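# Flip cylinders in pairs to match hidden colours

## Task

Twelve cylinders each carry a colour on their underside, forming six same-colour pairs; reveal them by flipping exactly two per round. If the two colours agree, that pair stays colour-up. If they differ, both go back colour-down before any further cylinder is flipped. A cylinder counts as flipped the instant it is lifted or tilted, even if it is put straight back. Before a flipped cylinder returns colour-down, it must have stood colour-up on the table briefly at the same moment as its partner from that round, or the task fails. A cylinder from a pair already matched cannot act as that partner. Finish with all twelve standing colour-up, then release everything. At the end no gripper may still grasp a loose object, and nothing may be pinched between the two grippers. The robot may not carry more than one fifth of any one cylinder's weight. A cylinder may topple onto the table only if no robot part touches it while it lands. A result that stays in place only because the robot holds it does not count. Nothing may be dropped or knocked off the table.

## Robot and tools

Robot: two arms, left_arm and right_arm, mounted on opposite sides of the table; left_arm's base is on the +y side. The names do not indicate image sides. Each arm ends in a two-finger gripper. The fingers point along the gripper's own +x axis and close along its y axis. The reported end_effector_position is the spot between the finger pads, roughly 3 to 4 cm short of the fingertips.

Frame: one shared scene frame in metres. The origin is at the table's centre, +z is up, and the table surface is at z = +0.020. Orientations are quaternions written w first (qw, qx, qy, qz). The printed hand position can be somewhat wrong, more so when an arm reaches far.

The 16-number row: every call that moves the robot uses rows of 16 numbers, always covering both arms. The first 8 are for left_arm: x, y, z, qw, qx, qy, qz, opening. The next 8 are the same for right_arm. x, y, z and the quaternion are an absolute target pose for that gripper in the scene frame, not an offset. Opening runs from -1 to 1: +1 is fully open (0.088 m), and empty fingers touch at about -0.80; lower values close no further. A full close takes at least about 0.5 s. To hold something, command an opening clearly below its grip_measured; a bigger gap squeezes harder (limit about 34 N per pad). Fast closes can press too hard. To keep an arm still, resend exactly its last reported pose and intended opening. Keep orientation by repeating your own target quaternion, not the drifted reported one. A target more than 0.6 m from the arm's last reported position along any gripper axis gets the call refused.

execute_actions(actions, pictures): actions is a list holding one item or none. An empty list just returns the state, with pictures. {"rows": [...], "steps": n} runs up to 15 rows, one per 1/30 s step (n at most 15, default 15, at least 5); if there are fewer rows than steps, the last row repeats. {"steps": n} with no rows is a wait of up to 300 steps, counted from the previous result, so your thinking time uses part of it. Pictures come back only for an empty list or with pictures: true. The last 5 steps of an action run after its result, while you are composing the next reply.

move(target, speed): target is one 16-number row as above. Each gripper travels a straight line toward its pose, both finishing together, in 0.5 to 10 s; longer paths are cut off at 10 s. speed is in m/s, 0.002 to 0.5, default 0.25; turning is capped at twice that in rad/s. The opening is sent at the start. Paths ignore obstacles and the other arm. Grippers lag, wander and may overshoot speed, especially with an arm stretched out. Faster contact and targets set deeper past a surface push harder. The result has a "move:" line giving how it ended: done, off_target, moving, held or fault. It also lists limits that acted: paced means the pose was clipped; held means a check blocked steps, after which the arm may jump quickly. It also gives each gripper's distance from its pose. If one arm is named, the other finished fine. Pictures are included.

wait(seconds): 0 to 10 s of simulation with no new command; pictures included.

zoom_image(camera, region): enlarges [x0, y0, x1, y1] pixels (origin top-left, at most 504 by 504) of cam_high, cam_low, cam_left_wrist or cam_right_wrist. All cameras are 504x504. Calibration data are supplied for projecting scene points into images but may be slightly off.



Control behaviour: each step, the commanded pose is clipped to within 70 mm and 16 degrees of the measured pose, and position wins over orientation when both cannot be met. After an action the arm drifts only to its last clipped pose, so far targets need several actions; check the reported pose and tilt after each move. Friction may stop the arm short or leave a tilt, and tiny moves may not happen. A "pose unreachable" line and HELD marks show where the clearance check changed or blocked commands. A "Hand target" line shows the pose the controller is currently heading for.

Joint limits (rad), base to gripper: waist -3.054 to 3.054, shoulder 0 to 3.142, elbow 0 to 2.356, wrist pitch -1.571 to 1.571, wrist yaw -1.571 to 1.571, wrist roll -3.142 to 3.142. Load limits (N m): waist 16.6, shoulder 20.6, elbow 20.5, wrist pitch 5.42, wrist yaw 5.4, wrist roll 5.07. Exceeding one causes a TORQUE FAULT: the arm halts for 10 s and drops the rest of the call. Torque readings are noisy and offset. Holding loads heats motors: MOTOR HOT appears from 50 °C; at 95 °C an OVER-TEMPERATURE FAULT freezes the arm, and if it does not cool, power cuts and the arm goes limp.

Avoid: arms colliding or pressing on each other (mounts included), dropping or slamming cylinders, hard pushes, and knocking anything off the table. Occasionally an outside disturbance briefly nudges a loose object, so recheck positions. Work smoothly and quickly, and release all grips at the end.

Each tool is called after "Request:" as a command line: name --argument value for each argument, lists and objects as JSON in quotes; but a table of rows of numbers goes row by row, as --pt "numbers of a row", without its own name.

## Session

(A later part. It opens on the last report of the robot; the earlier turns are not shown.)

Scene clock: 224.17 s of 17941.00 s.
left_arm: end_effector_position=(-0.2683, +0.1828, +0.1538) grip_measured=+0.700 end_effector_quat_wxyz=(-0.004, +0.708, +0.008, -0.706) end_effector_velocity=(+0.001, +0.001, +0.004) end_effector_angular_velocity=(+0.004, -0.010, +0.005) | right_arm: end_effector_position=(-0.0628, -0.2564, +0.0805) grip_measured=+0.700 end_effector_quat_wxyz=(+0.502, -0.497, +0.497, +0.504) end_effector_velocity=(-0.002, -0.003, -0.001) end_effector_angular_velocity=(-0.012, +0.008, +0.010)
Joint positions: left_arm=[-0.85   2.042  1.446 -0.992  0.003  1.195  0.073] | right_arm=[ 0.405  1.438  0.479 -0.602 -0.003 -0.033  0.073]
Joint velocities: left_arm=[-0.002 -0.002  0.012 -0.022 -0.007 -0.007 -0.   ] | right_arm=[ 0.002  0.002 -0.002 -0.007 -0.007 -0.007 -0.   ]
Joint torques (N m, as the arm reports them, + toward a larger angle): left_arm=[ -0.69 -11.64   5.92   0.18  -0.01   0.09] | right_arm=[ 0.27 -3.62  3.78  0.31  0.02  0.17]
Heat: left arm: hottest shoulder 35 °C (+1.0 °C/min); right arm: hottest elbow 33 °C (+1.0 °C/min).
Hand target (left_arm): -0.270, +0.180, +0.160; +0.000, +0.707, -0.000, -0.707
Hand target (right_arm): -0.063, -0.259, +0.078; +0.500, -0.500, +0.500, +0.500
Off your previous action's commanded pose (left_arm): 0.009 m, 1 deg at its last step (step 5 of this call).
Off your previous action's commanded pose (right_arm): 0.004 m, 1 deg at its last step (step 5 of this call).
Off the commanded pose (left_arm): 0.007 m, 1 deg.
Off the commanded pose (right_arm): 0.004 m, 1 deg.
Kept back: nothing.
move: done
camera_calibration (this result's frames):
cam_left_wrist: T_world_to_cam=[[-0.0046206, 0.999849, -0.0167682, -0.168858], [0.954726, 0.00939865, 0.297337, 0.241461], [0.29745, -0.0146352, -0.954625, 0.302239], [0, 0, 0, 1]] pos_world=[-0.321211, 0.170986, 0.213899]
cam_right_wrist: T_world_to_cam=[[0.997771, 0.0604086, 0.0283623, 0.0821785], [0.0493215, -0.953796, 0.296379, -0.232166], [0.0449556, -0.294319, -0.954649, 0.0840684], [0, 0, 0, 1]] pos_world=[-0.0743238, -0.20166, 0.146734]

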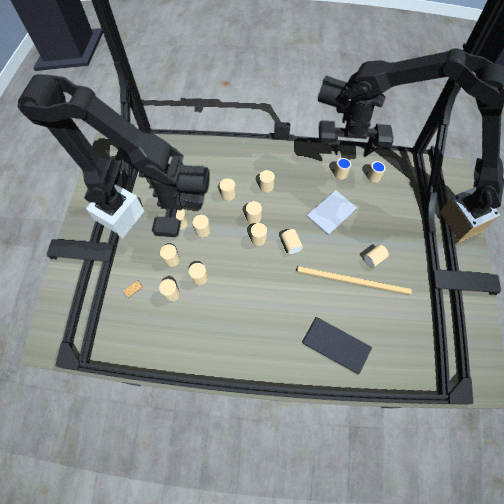

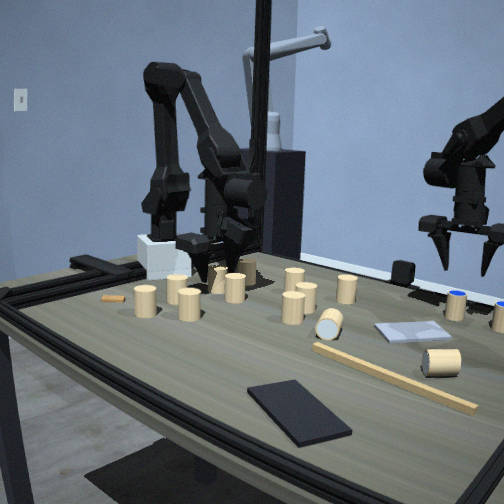

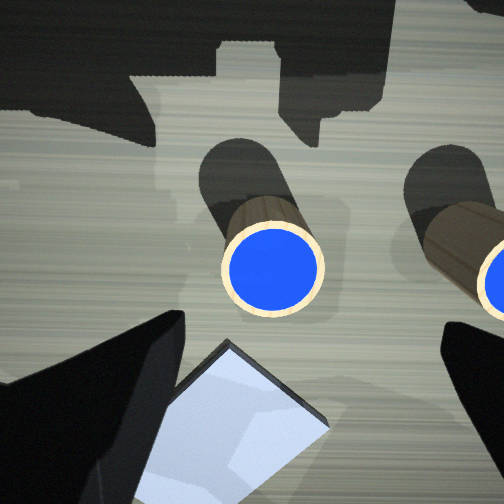

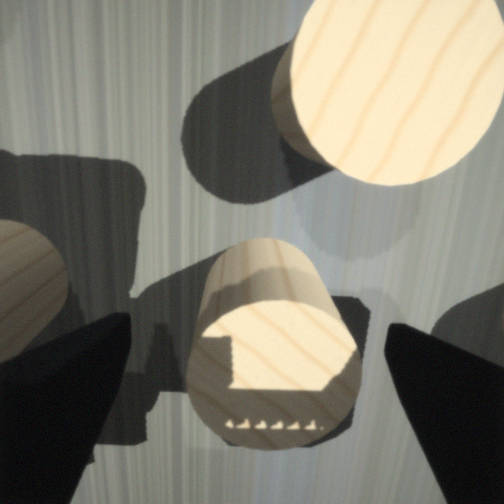

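Request:
execute_actions --actions '[{"rows":[[-0.27,0.18,0.16,0,-0.707,0,0.707,0.7,-0.063,-0.257,0.078,0.5,-0.5,0.5,0.5,-0.4]],"steps":15}]'

Request:
move --target '[-0.15,0.15,0.25,0,-0.707,0,0.707,0.8,-0.063,-0.257,0.17,0.5,-0.5,0.5,0.5,-0.4]'

Request:
move --target '[-0.003,0.09,0.31,0.5,0.5,-0.5,-0.5,0.8,0,-0.05,0.298,0.707,0,0,0.707,-0.4]' --speed 0.4

Request:
move --target '[-0.003,0.014,0.31,0.5,0.5,-0.5,-0.5,0.8,0,-0.05,0.298,0.707,0,0,0.707,-0.4]' --speed 0.15

Request:
execute_actions --actions '[{"rows":[[-0.003,0.014,0.31,0.5,0.5,-0.5,-0.5,-0.4,0,-0.05,0.298,0.707,0,0,0.707,-0.4]],"steps":15}]'

Request:
execute_actions --actions '[{"rows":[[-0.003,0.014,0.31,0.5,0.5,-0.5,-0.5,-0.4,0,-0.05,0.298,0.707,0,0,0.707,0.8]],"steps":10}]'

Request:
move --target '[-0.003,0.06,0.31,0.5,0.5,-0.5,-0.5,-0.4,0,-0.11,0.3,0.707,0,0,0.707,0.8]'

Scene clock: 225.50 s of 17941.00 s.
left_arm: end_effector_position=(-0.2682, +0.1829, +0.1542) grip_measured=+0.700 end_effector_quat_wxyz=(-0.004, +0.708, +0.008, -0.706) end_effector_velocity=(+0.002, +0.003, -0.001) end_effector_angular_velocity=(+0.009, -0.012, +0.019) | right_arm: end_effector_position=(-0.0622, -0.2568, +0.0791) grip_measured=+0.022 end_effector_quat_wxyz=(+0.501, -0.500, +0.497, +0.502) end_effector_velocity=(-0.001, -0.005, -0.000) end_effector_angular_velocity=(-0.022, +0.008, +0.005)
Joint positions: left_arm=[-0.85   2.041  1.447 -0.994  0.003  1.195  0.073] | right_arm=[ 0.406  1.446  0.479 -0.598  0.002 -0.033  0.04 ]
Joint velocities: left_arm=[-0.002 -0.002 -0.007 -0.007 -0.007 -0.022 -0.   ] | right_arm=[-0.002 -0.002 -0.002 -0.022 -0.007 -0.007 -0.   ]
Joint torques (N m, as the arm reports them, + toward a larger angle): left_arm=[ -0.35 -11.51   6.01   0.15  -0.05   0.11] | right_arm=[ 0.26 -3.59  4.66  0.19 -0.12  0.17]
Heat: left arm: hottest shoulder 35 °C (+1.0 °C/min); right arm: hottest elbow 33 °C (+1.0 °C/min).
Steps of this call (steps 1 to 30: nothing new was sent; steps 31 to 40: the first 10 steps of this action). Readings (end_effector_position):
31: left_arm (-0.2682, +0.1829, +0.1542) | right_arm (-0.0628, -0.2567, +0.0801)
32: left_arm (-0.2682, +0.1829, +0.1542) | right_arm (-0.0628, -0.2566, +0.0799)
34: left_arm (-0.2682, +0.1829, +0.1542) | right_arm (-0.0629, -0.2570, +0.0794)
38: left_arm (-0.2682, +0.1829, +0.1542) | right_arm (-0.0622, -0.2568, +0.0791)
40: the state above

Scene clock: 226.97 s of 17941.00 s.
left_arm: end_effector_position=(-0.1503, +0.1518, +0.2512) grip_measured=+0.800 end_effector_quat_wxyz=(+0.002, +0.708, -0.002, -0.706) end_effector_velocity=(+0.002, +0.003, +0.003) end_effector_angular_velocity=(+0.012, -0.008, -0.005) | right_arm: end_effector_position=(-0.0623, -0.2581, +0.1661) grip_measured=+0.022 end_effector_quat_wxyz=(+0.496, -0.504, +0.502, +0.497) end_effector_velocity=(-0.001, -0.003, +0.001) end_effector_angular_velocity=(-0.017, +0.008, +0.005)
Joint positions: left_arm=[-0.527  1.98   1.751 -1.336 -0.003  1.523  0.078] | right_arm=[ 0.406  1.246  0.729 -1.067  0.002 -0.033  0.04 ]
Joint velocities: left_arm=[ 0.002 -0.002  0.007 -0.022 -0.007  0.007 -0.   ] | right_arm=[-0.002  0.002  0.007 -0.022 -0.007 -0.007 -0.   ]
Joint torques (N m, as the arm reports them, + toward a larger angle): left_arm=[ 0.24 -8.49  6.68  0.05  0.07  0.15] | right_arm=[ 0.22 -5.07  7.1  -0.12 -0.12  0.16]
Heat: left arm: hottest shoulder 35 °C (+1.0 °C/min); right arm: hottest elbow 33 °C (+1.0 °C/min).
Hand target (left_arm): -0.149, +0.150, +0.250; +0.001, +0.708, -0.001, -0.706
Hand target (right_arm): -0.063, -0.256, +0.170; +0.500, -0.500, +0.500, +0.500
Off your previous action's commanded pose (left_arm): 0.007 m, 1 deg at its last step (step 5 of this call).
Off your previous action's commanded pose (right_arm): 0.001 m, 0 deg at its last step (step 5 of this call).
Off the commanded pose (left_arm): 0.002 m, 0 deg.
Off the commanded pose (right_arm): 0.004 m, 1 deg.
Kept back: nothing.
move: done
camera_calibration (this result's frames):
cam_left_wrist: T_world_to_cam=[[0.000360927, 0.999231, -0.039216, -0.129235], [0.955015, 0.0112854, 0.296343, 0.100173], [0.296558, -0.0375588, -0.954276, 0.362959], [0, 0, 0, 1]] pos_world=[-0.203259, 0.141638, 0.31161]
cam_right_wrist: T_world_to_cam=[[0.997634, 0.0615079, 0.0307251, 0.0792369], [0.0485046, -0.946336, 0.319523, -0.261173], [0.0487295, -0.317277, -0.94708, 0.158307], [0, 0, 0, 1]] pos_world=[-0.0740956, -0.201804, 0.230946]

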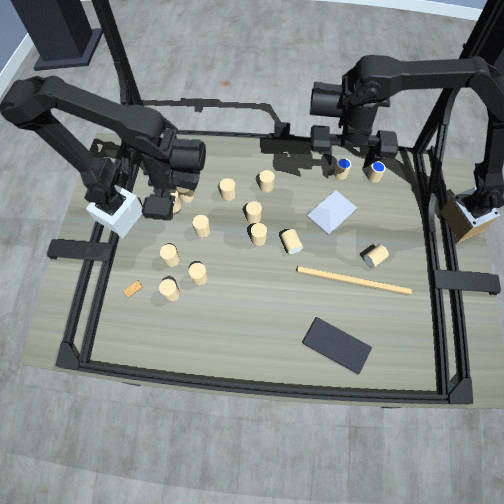

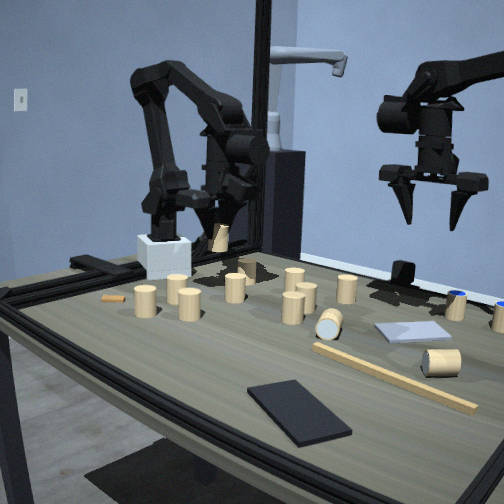

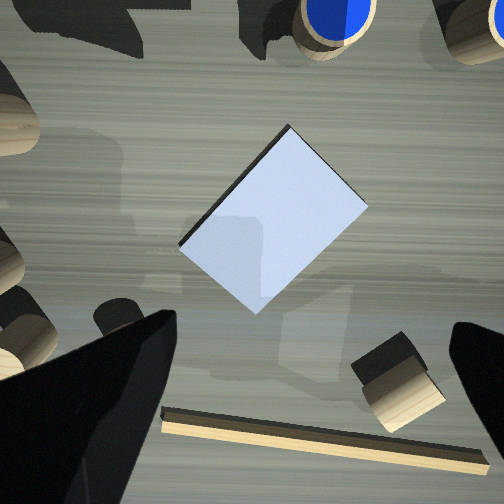

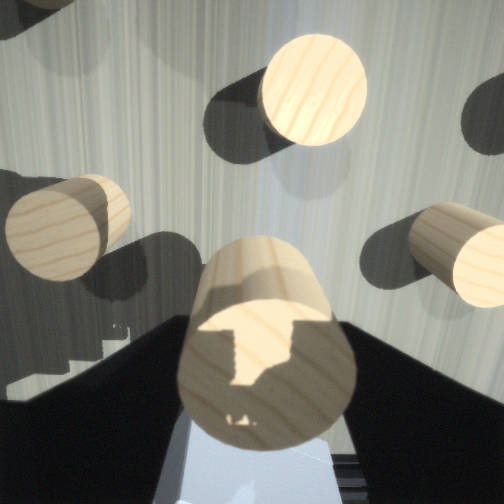

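Scene clock: 229.60 s of 17941.00 s.
left_arm: end_effector_position=(-0.0028, +0.0903, +0.3223) grip_measured=+0.800 end_effector_quat_wxyz=(+0.497, +0.499, -0.513, -0.491) end_effector_velocity=(-0.000, +0.001, -0.002) end_effector_angular_velocity=(-0.007, +0.004, -0.005) | right_arm: end_effector_position=(-0.0009, -0.0481, +0.3019) grip_measured=+0.022 end_effector_quat_wxyz=(+0.711, -0.000, -0.008, +0.703) end_effector_velocity=(+0.002, +0.001, -0.003) end_effector_angular_velocity=(+0.002, +0.007, -0.010)
Joint positions: left_arm=[-0.053  1.727  0.761  0.988  0.434  1.584  0.078] | right_arm=[ 0.165  1.44   0.486  0.966 -0.261 -0.009  0.04 ]
Joint velocities: left_arm=[ 0.002  0.007 -0.007  0.022  0.007 -0.007  0.   ] | right_arm=[-0.002  0.017 -0.002  0.022  0.007  0.007  0.   ]
Joint torques (N m, as the arm reports them, + toward a larger angle): left_arm=[ 0.11 -6.42  4.21  1.82  0.14 -0.19] | right_arm=[-0.3  -5.15  4.89  1.62 -0.12  0.2 ]
Heat: left arm: hottest shoulder 35 °C (+2.0 °C/min); right arm: hottest elbow 33 °C (+1.0 °C/min).
Hand target (left_arm): -0.002, +0.092, +0.312; +0.495, +0.500, -0.504, -0.500
Hand target (right_arm): -0.000, -0.049, +0.296; +0.711, -0.001, -0.001, +0.703
Off the commanded pose (left_arm): 0.012 m, 2 deg.
Off the commanded pose (right_arm): 0.004 m, 1 deg.
Kept back: nothing.
move: off_target (left_arm)
camera_calibration (this result's frames):
cam_left_wrist: T_world_to_cam=[[0.022796, -0.0533453, -0.998316, 0.339237], [0.958153, 0.286179, 0.00658687, 0.0075198], [0.285346, -0.95669, 0.0576367, 0.141588], [0, 0, 0, 1]] pos_world=[-0.05534, 0.151401, 0.330455]
cam_right_wrist: T_world_to_cam=[[0.996697, -0.0409832, 0.0701091, -0.0159414], [0.0548419, -0.297037, -0.95329, 0.306665], [0.0598939, 0.953986, -0.293808, 0.214545], [0, 0, 0, 1]] pos_world=[-0.0137793, -0.114236, 0.356493]

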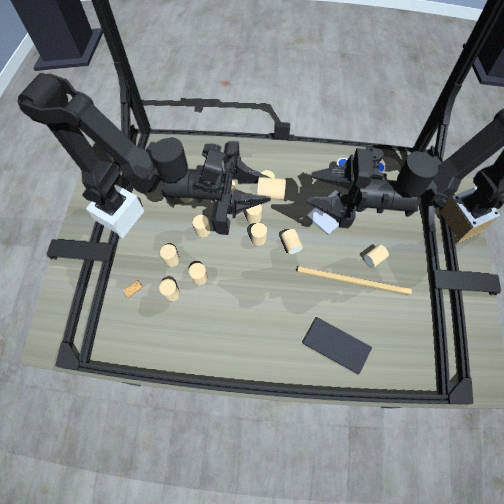

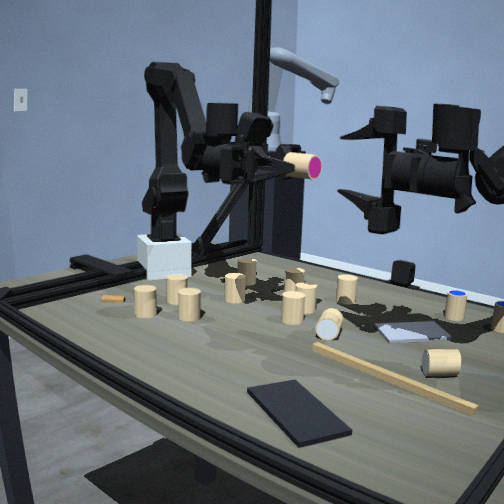

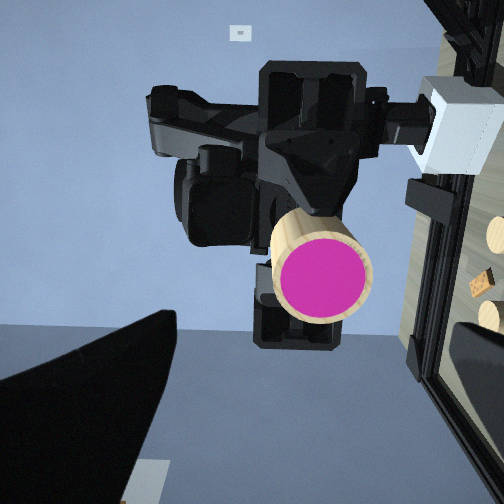

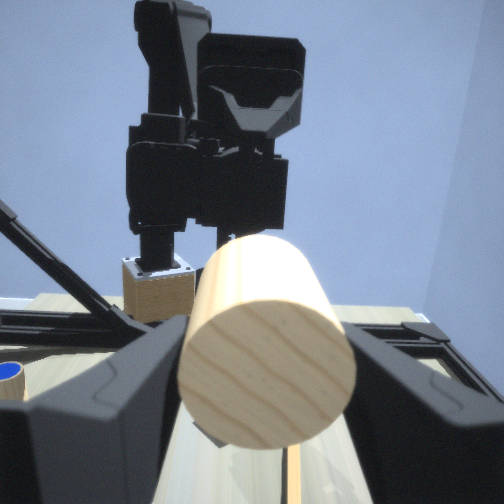

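Scene clock: 230.67 s of 17941.00 s.
left_arm: end_effector_position=(-0.0033, +0.0178, +0.3138) grip_measured=+0.800 end_effector_quat_wxyz=(+0.500, +0.499, -0.503, -0.497) end_effector_velocity=(+0.003, -0.002, -0.008) end_effector_angular_velocity=(+0.025, +0.017, +0.019) | right_arm: end_effector_position=(-0.0003, -0.0487, +0.3013) grip_measured=+0.022 end_effector_quat_wxyz=(+0.707, +0.000, -0.006, +0.707) end_effector_velocity=(-0.000, -0.001, +0.000) end_effector_angular_velocity=(-0.002, +0.008, +0.005)
Joint positions: left_arm=[-0.135  1.956  1.043  0.92   0.344  1.573  0.078] | right_arm=[ 0.156  1.441  0.486  0.964 -0.28  -0.005  0.04 ]
Joint velocities: left_arm=[-0.002  0.012  0.007 -0.022 -0.022 -0.007  0.   ] | right_arm=[-0.002 -0.007 -0.002 -0.007 -0.007  0.007  0.001]
Joint torques (N m, as the arm reports them, + toward a larger angle): left_arm=[-0.3  -8.29  7.09  1.5  -0.13 -0.16] | right_arm=[-0.32 -6.21  5.19  1.24 -0.13  0.2 ]
Heat: left arm: hottest shoulder 35 °C (+2.0 °C/min); right arm: hottest elbow 33 °C (+1.0 °C/min).
Hand target (left_arm): -0.003, +0.014, +0.310; +0.500, +0.500, -0.500, -0.500
Hand target (right_arm): +0.000, -0.050, +0.298; +0.707, -0.000, +0.000, +0.707
Off the commanded pose (left_arm): 0.005 m, 1 deg.
Off the commanded pose (right_arm): 0.004 m, 1 deg.
Kept back: nothing.
move: done
camera_calibration (this result's frames):
cam_left_wrist: T_world_to_cam=[[0.00556913, -0.0406432, -0.999158, 0.326849], [0.955989, 0.293329, -0.00660337, 0.0328142], [0.293351, -0.955147, 0.040488, 0.0781885], [0, 0, 0, 1]] pos_world=[-0.0561269, 0.0783404, 0.323625]
cam_right_wrist: T_world_to_cam=[[0.997356, -0.0305251, 0.0659525, -0.0146828], [0.0538707, -0.298606, -0.952855, 0.305741], [0.0487798, 0.953888, -0.296172, 0.215565], [0, 0, 0, 1]] pos_world=[-0.0123418, -0.114777, 0.35614]

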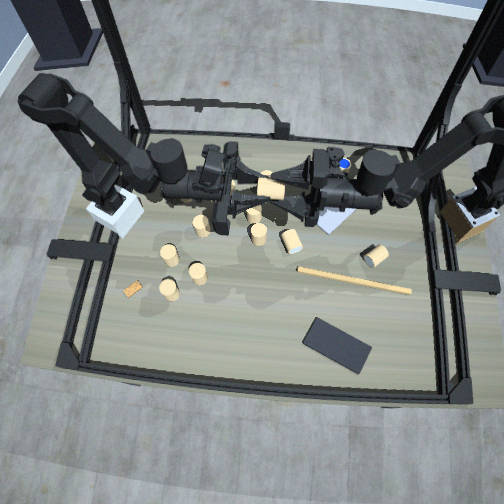

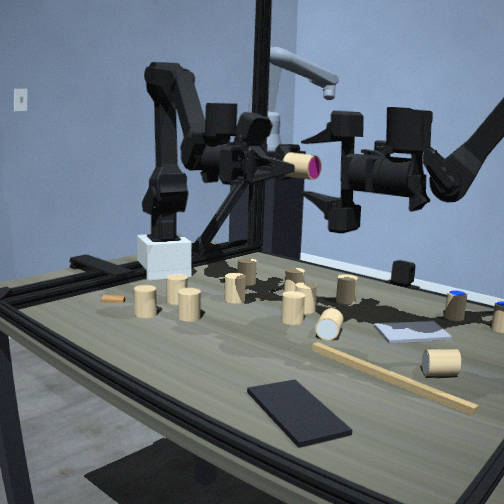

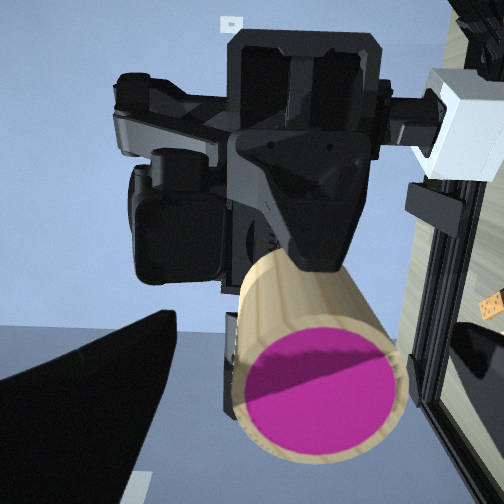

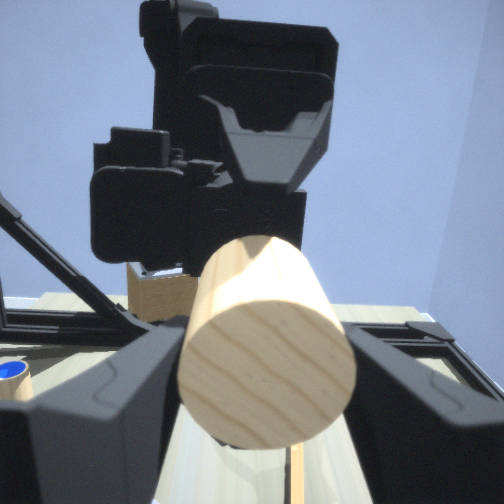

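Scene clock: 231.00 s of 17941.00 s.
left_arm: end_effector_position=(-0.0030, +0.0172, +0.3142) grip_measured=+0.019 end_effector_quat_wxyz=(+0.501, +0.500, -0.503, -0.497) end_effector_velocity=(-0.000, +0.001, -0.007) end_effector_angular_velocity=(+0.034, +0.020, -0.005) | right_arm: end_effector_position=(-0.0003, -0.0488, +0.3007) grip_measured=+0.022 end_effector_quat_wxyz=(+0.707, +0.000, -0.004, +0.707) end_effector_velocity=(-0.002, -0.000, -0.002) end_effector_angular_velocity=(-0.007, -0.005, +0.010)
Joint positions: left_arm=[-0.135  1.956  1.047  0.917  0.344  1.573  0.04 ] | right_arm=[ 0.155  1.441  0.485  0.963 -0.282 -0.004  0.04 ]
Joint velocities: left_arm=[ 0.002 -0.002 -0.002 -0.037  0.007 -0.007  0.   ] | right_arm=[ 0.002 -0.002 -0.002 -0.007 -0.007 -0.007  0.   ]
Joint torques (N m, as the arm reports them, + toward a larger angle): left_arm=[-0.22 -8.    6.58  1.57 -0.1  -0.12] | right_arm=[-0.2  -6.23  5.25  1.36 -0.09  0.15]
Heat: left arm: hottest shoulder 35 °C (+2.0 °C/min); right arm: hottest elbow 33 °C (+1.0 °C/min).
Steps of this call (steps 1 to 10: the first 10 steps of this action). Readings (end_effector_position):
1: left_arm (-0.0033, +0.0177, +0.3136) | right_arm (-0.0003, -0.0487, +0.3013)
2: left_arm (-0.0033, +0.0176, +0.3137) | right_arm (-0.0004, -0.0487, +0.3013)
4: left_arm (-0.0032, +0.0176, +0.3136) | right_arm (-0.0004, -0.0487, +0.3013)
8: left_arm (-0.0031, +0.0173, +0.3140) | right_arm (-0.0003, -0.0488, +0.3010)
10: the state above

Scene clock: 231.33 s of 17941.00 s.
left_arm: end_effector_position=(-0.0031, +0.0171, +0.3137) grip_measured=+0.019 end_effector_quat_wxyz=(+0.501, +0.500, -0.502, -0.497) end_effector_velocity=(+0.001, -0.002, -0.016) end_effector_angular_velocity=(+0.034, +0.020, +0.005) | right_arm: end_effector_position=(-0.0003, -0.0489, +0.3009) grip_measured=+0.192 end_effector_quat_wxyz=(+0.707, +0.000, -0.005, +0.708) end_effector_velocity=(-0.003, -0.001, -0.002) end_effector_angular_velocity=(-0.007, -0.020, +0.019)
Joint positions: left_arm=[-0.136  1.957  1.047  0.917  0.343  1.573  0.04 ] | right_arm=[ 0.154  1.44   0.485  0.963 -0.283 -0.004  0.048]
Joint velocities: left_arm=[-0.002  0.027 -0.002 -0.007 -0.007 -0.007 -0.   ] | right_arm=[-0.002 -0.002 -0.002 -0.007 -0.022 -0.022  0.162]
Joint torques (N m, as the arm reports them, + toward a larger angle): left_arm=[-0.26 -8.44  6.53  1.68 -0.07 -0.08] | right_arm=[-0.18 -6.22  5.27  1.34 -0.05  0.14]
Heat: left arm: hottest shoulder 35 °C (+2.0 °C/min); right arm: hottest elbow 33 °C (+1.0 °C/min).
Off your previous action's commanded pose (left_arm): 0.005 m, 0 deg at its last step (step 5 of this call).
Off your previous action's commanded pose (right_arm): 0.003 m, 1 deg at its last step (step 5 of this call).
Steps of this call (steps 1 to 5: the last 5 steps of your previous action; steps 6 to 10: the first 5 steps of this action). Readings (end_effector_position):
6: left_arm (-0.0029, +0.0172, +0.3142) | right_arm (-0.0001, -0.0489, +0.3007)
7: left_arm (-0.0031, +0.0172, +0.3142) | right_arm (-0.0002, -0.0489, +0.3007)
9: left_arm (-0.0031, +0.0172, +0.3142) | right_arm (-0.0002, -0.0489, +0.3007)
10: the state above

Scene clock: 232.87 s of 17941.00 s.
left_arm: end_effector_position=(-0.0025, +0.0565, +0.3073) grip_measured=+0.018 end_effector_quat_wxyz=(+0.499, +0.501, -0.498, -0.501) end_effector_velocity=(+0.002, +0.002, -0.001) end_effector_angular_velocity=(+0.007, -0.005, +0.010) | right_arm: end_effector_position=(+0.0004, -0.1072, +0.3033) grip_measured=+0.800 end_effector_quat_wxyz=(+0.707, +0.000, -0.005, +0.707) end_effector_velocity=(-0.000, -0.004, +0.004) end_effector_angular_velocity=(+0.011, -0.026, -0.000)
Joint positions: left_arm=[-0.096  1.854  0.877  0.97   0.383  1.573  0.04 ] | right_arm=[ 0.066  1.153  0.312  0.849 -0.37  -0.004  0.078]
Joint velocities: left_arm=[ 0.002 -0.007 -0.007 -0.007 -0.007  0.007 -0.   ] | right_arm=[-0.007 -0.027 -0.007 -0.007 -0.007 -0.022  0.   ]
Joint torques (N m, as the arm reports them, + toward a larger angle): left_arm=[  0.08 -10.96   4.52   1.9    0.13  -0.13] | right_arm=[-0.32 -5.1   5.03  1.13 -0.13  0.18]
Heat: left arm: hottest shoulder 36 °C (+3.0 °C/min); right arm: hottest elbow 33 °C (+1.0 °C/min).
Hand target (left_arm): -0.003, +0.060, +0.310; +0.500, +0.500, -0.500, -0.500
Hand target (right_arm): +0.000, -0.110, +0.300; +0.707, +0.000, +0.000, +0.707
Off your previous action's commanded pose (left_arm): 0.004 m, 0 deg at its last step (step 5 of this call).
Off your previous action's commanded pose (right_arm): 0.003 m, 1 deg at its last step (step 5 of this call).
Off the commanded pose (left_arm): 0.004 m, 0 deg.
Off the commanded pose (right_arm): 0.004 m, 1 deg.
Kept back: nothing.
move: done
camera_calibration (this result's frames):
cam_left_wrist: T_world_to_cam=[[0.000226153, -0.0274487, -0.999623, 0.321279], [0.955726, 0.294153, -0.00786094, 0.0210107], [0.294258, -0.955364, 0.0263, 0.119543], [0, 0, 0, 1]] pos_world=[-0.0553294, 0.116845, 0.318179]
cam_right_wrist: T_world_to_cam=[[0.997432, -0.0304291, 0.0648336, -0.0169634], [0.0527659, -0.299872, -0.952519, 0.28982], [0.048426, 0.953494, -0.297496, 0.272332], [0, 0, 0, 1]] pos_world=[-0.0115607, -0.173274, 0.358176]

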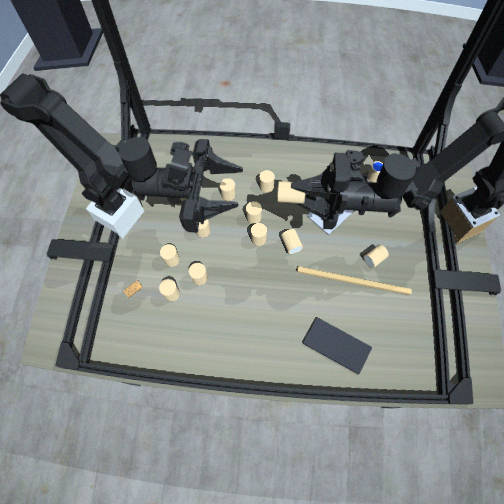

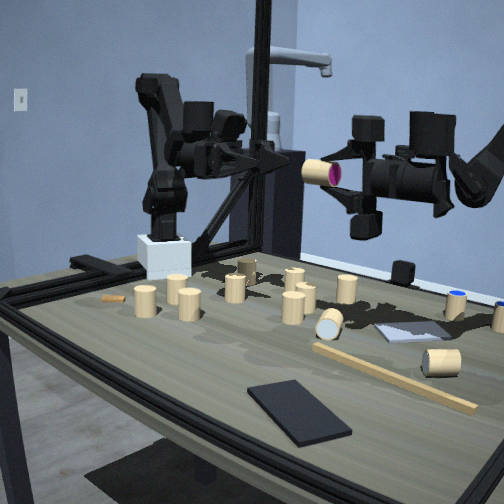

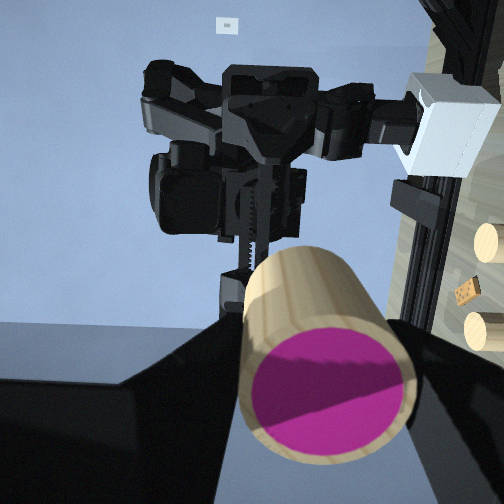

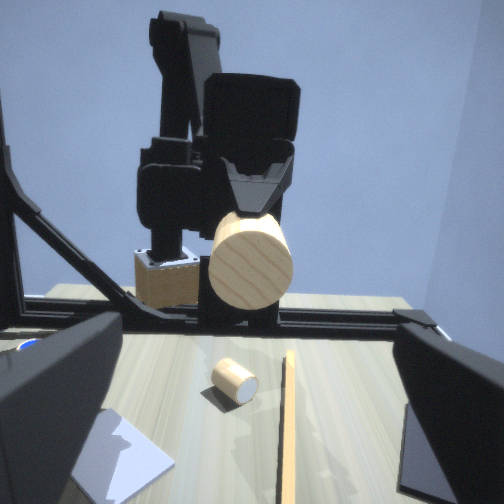

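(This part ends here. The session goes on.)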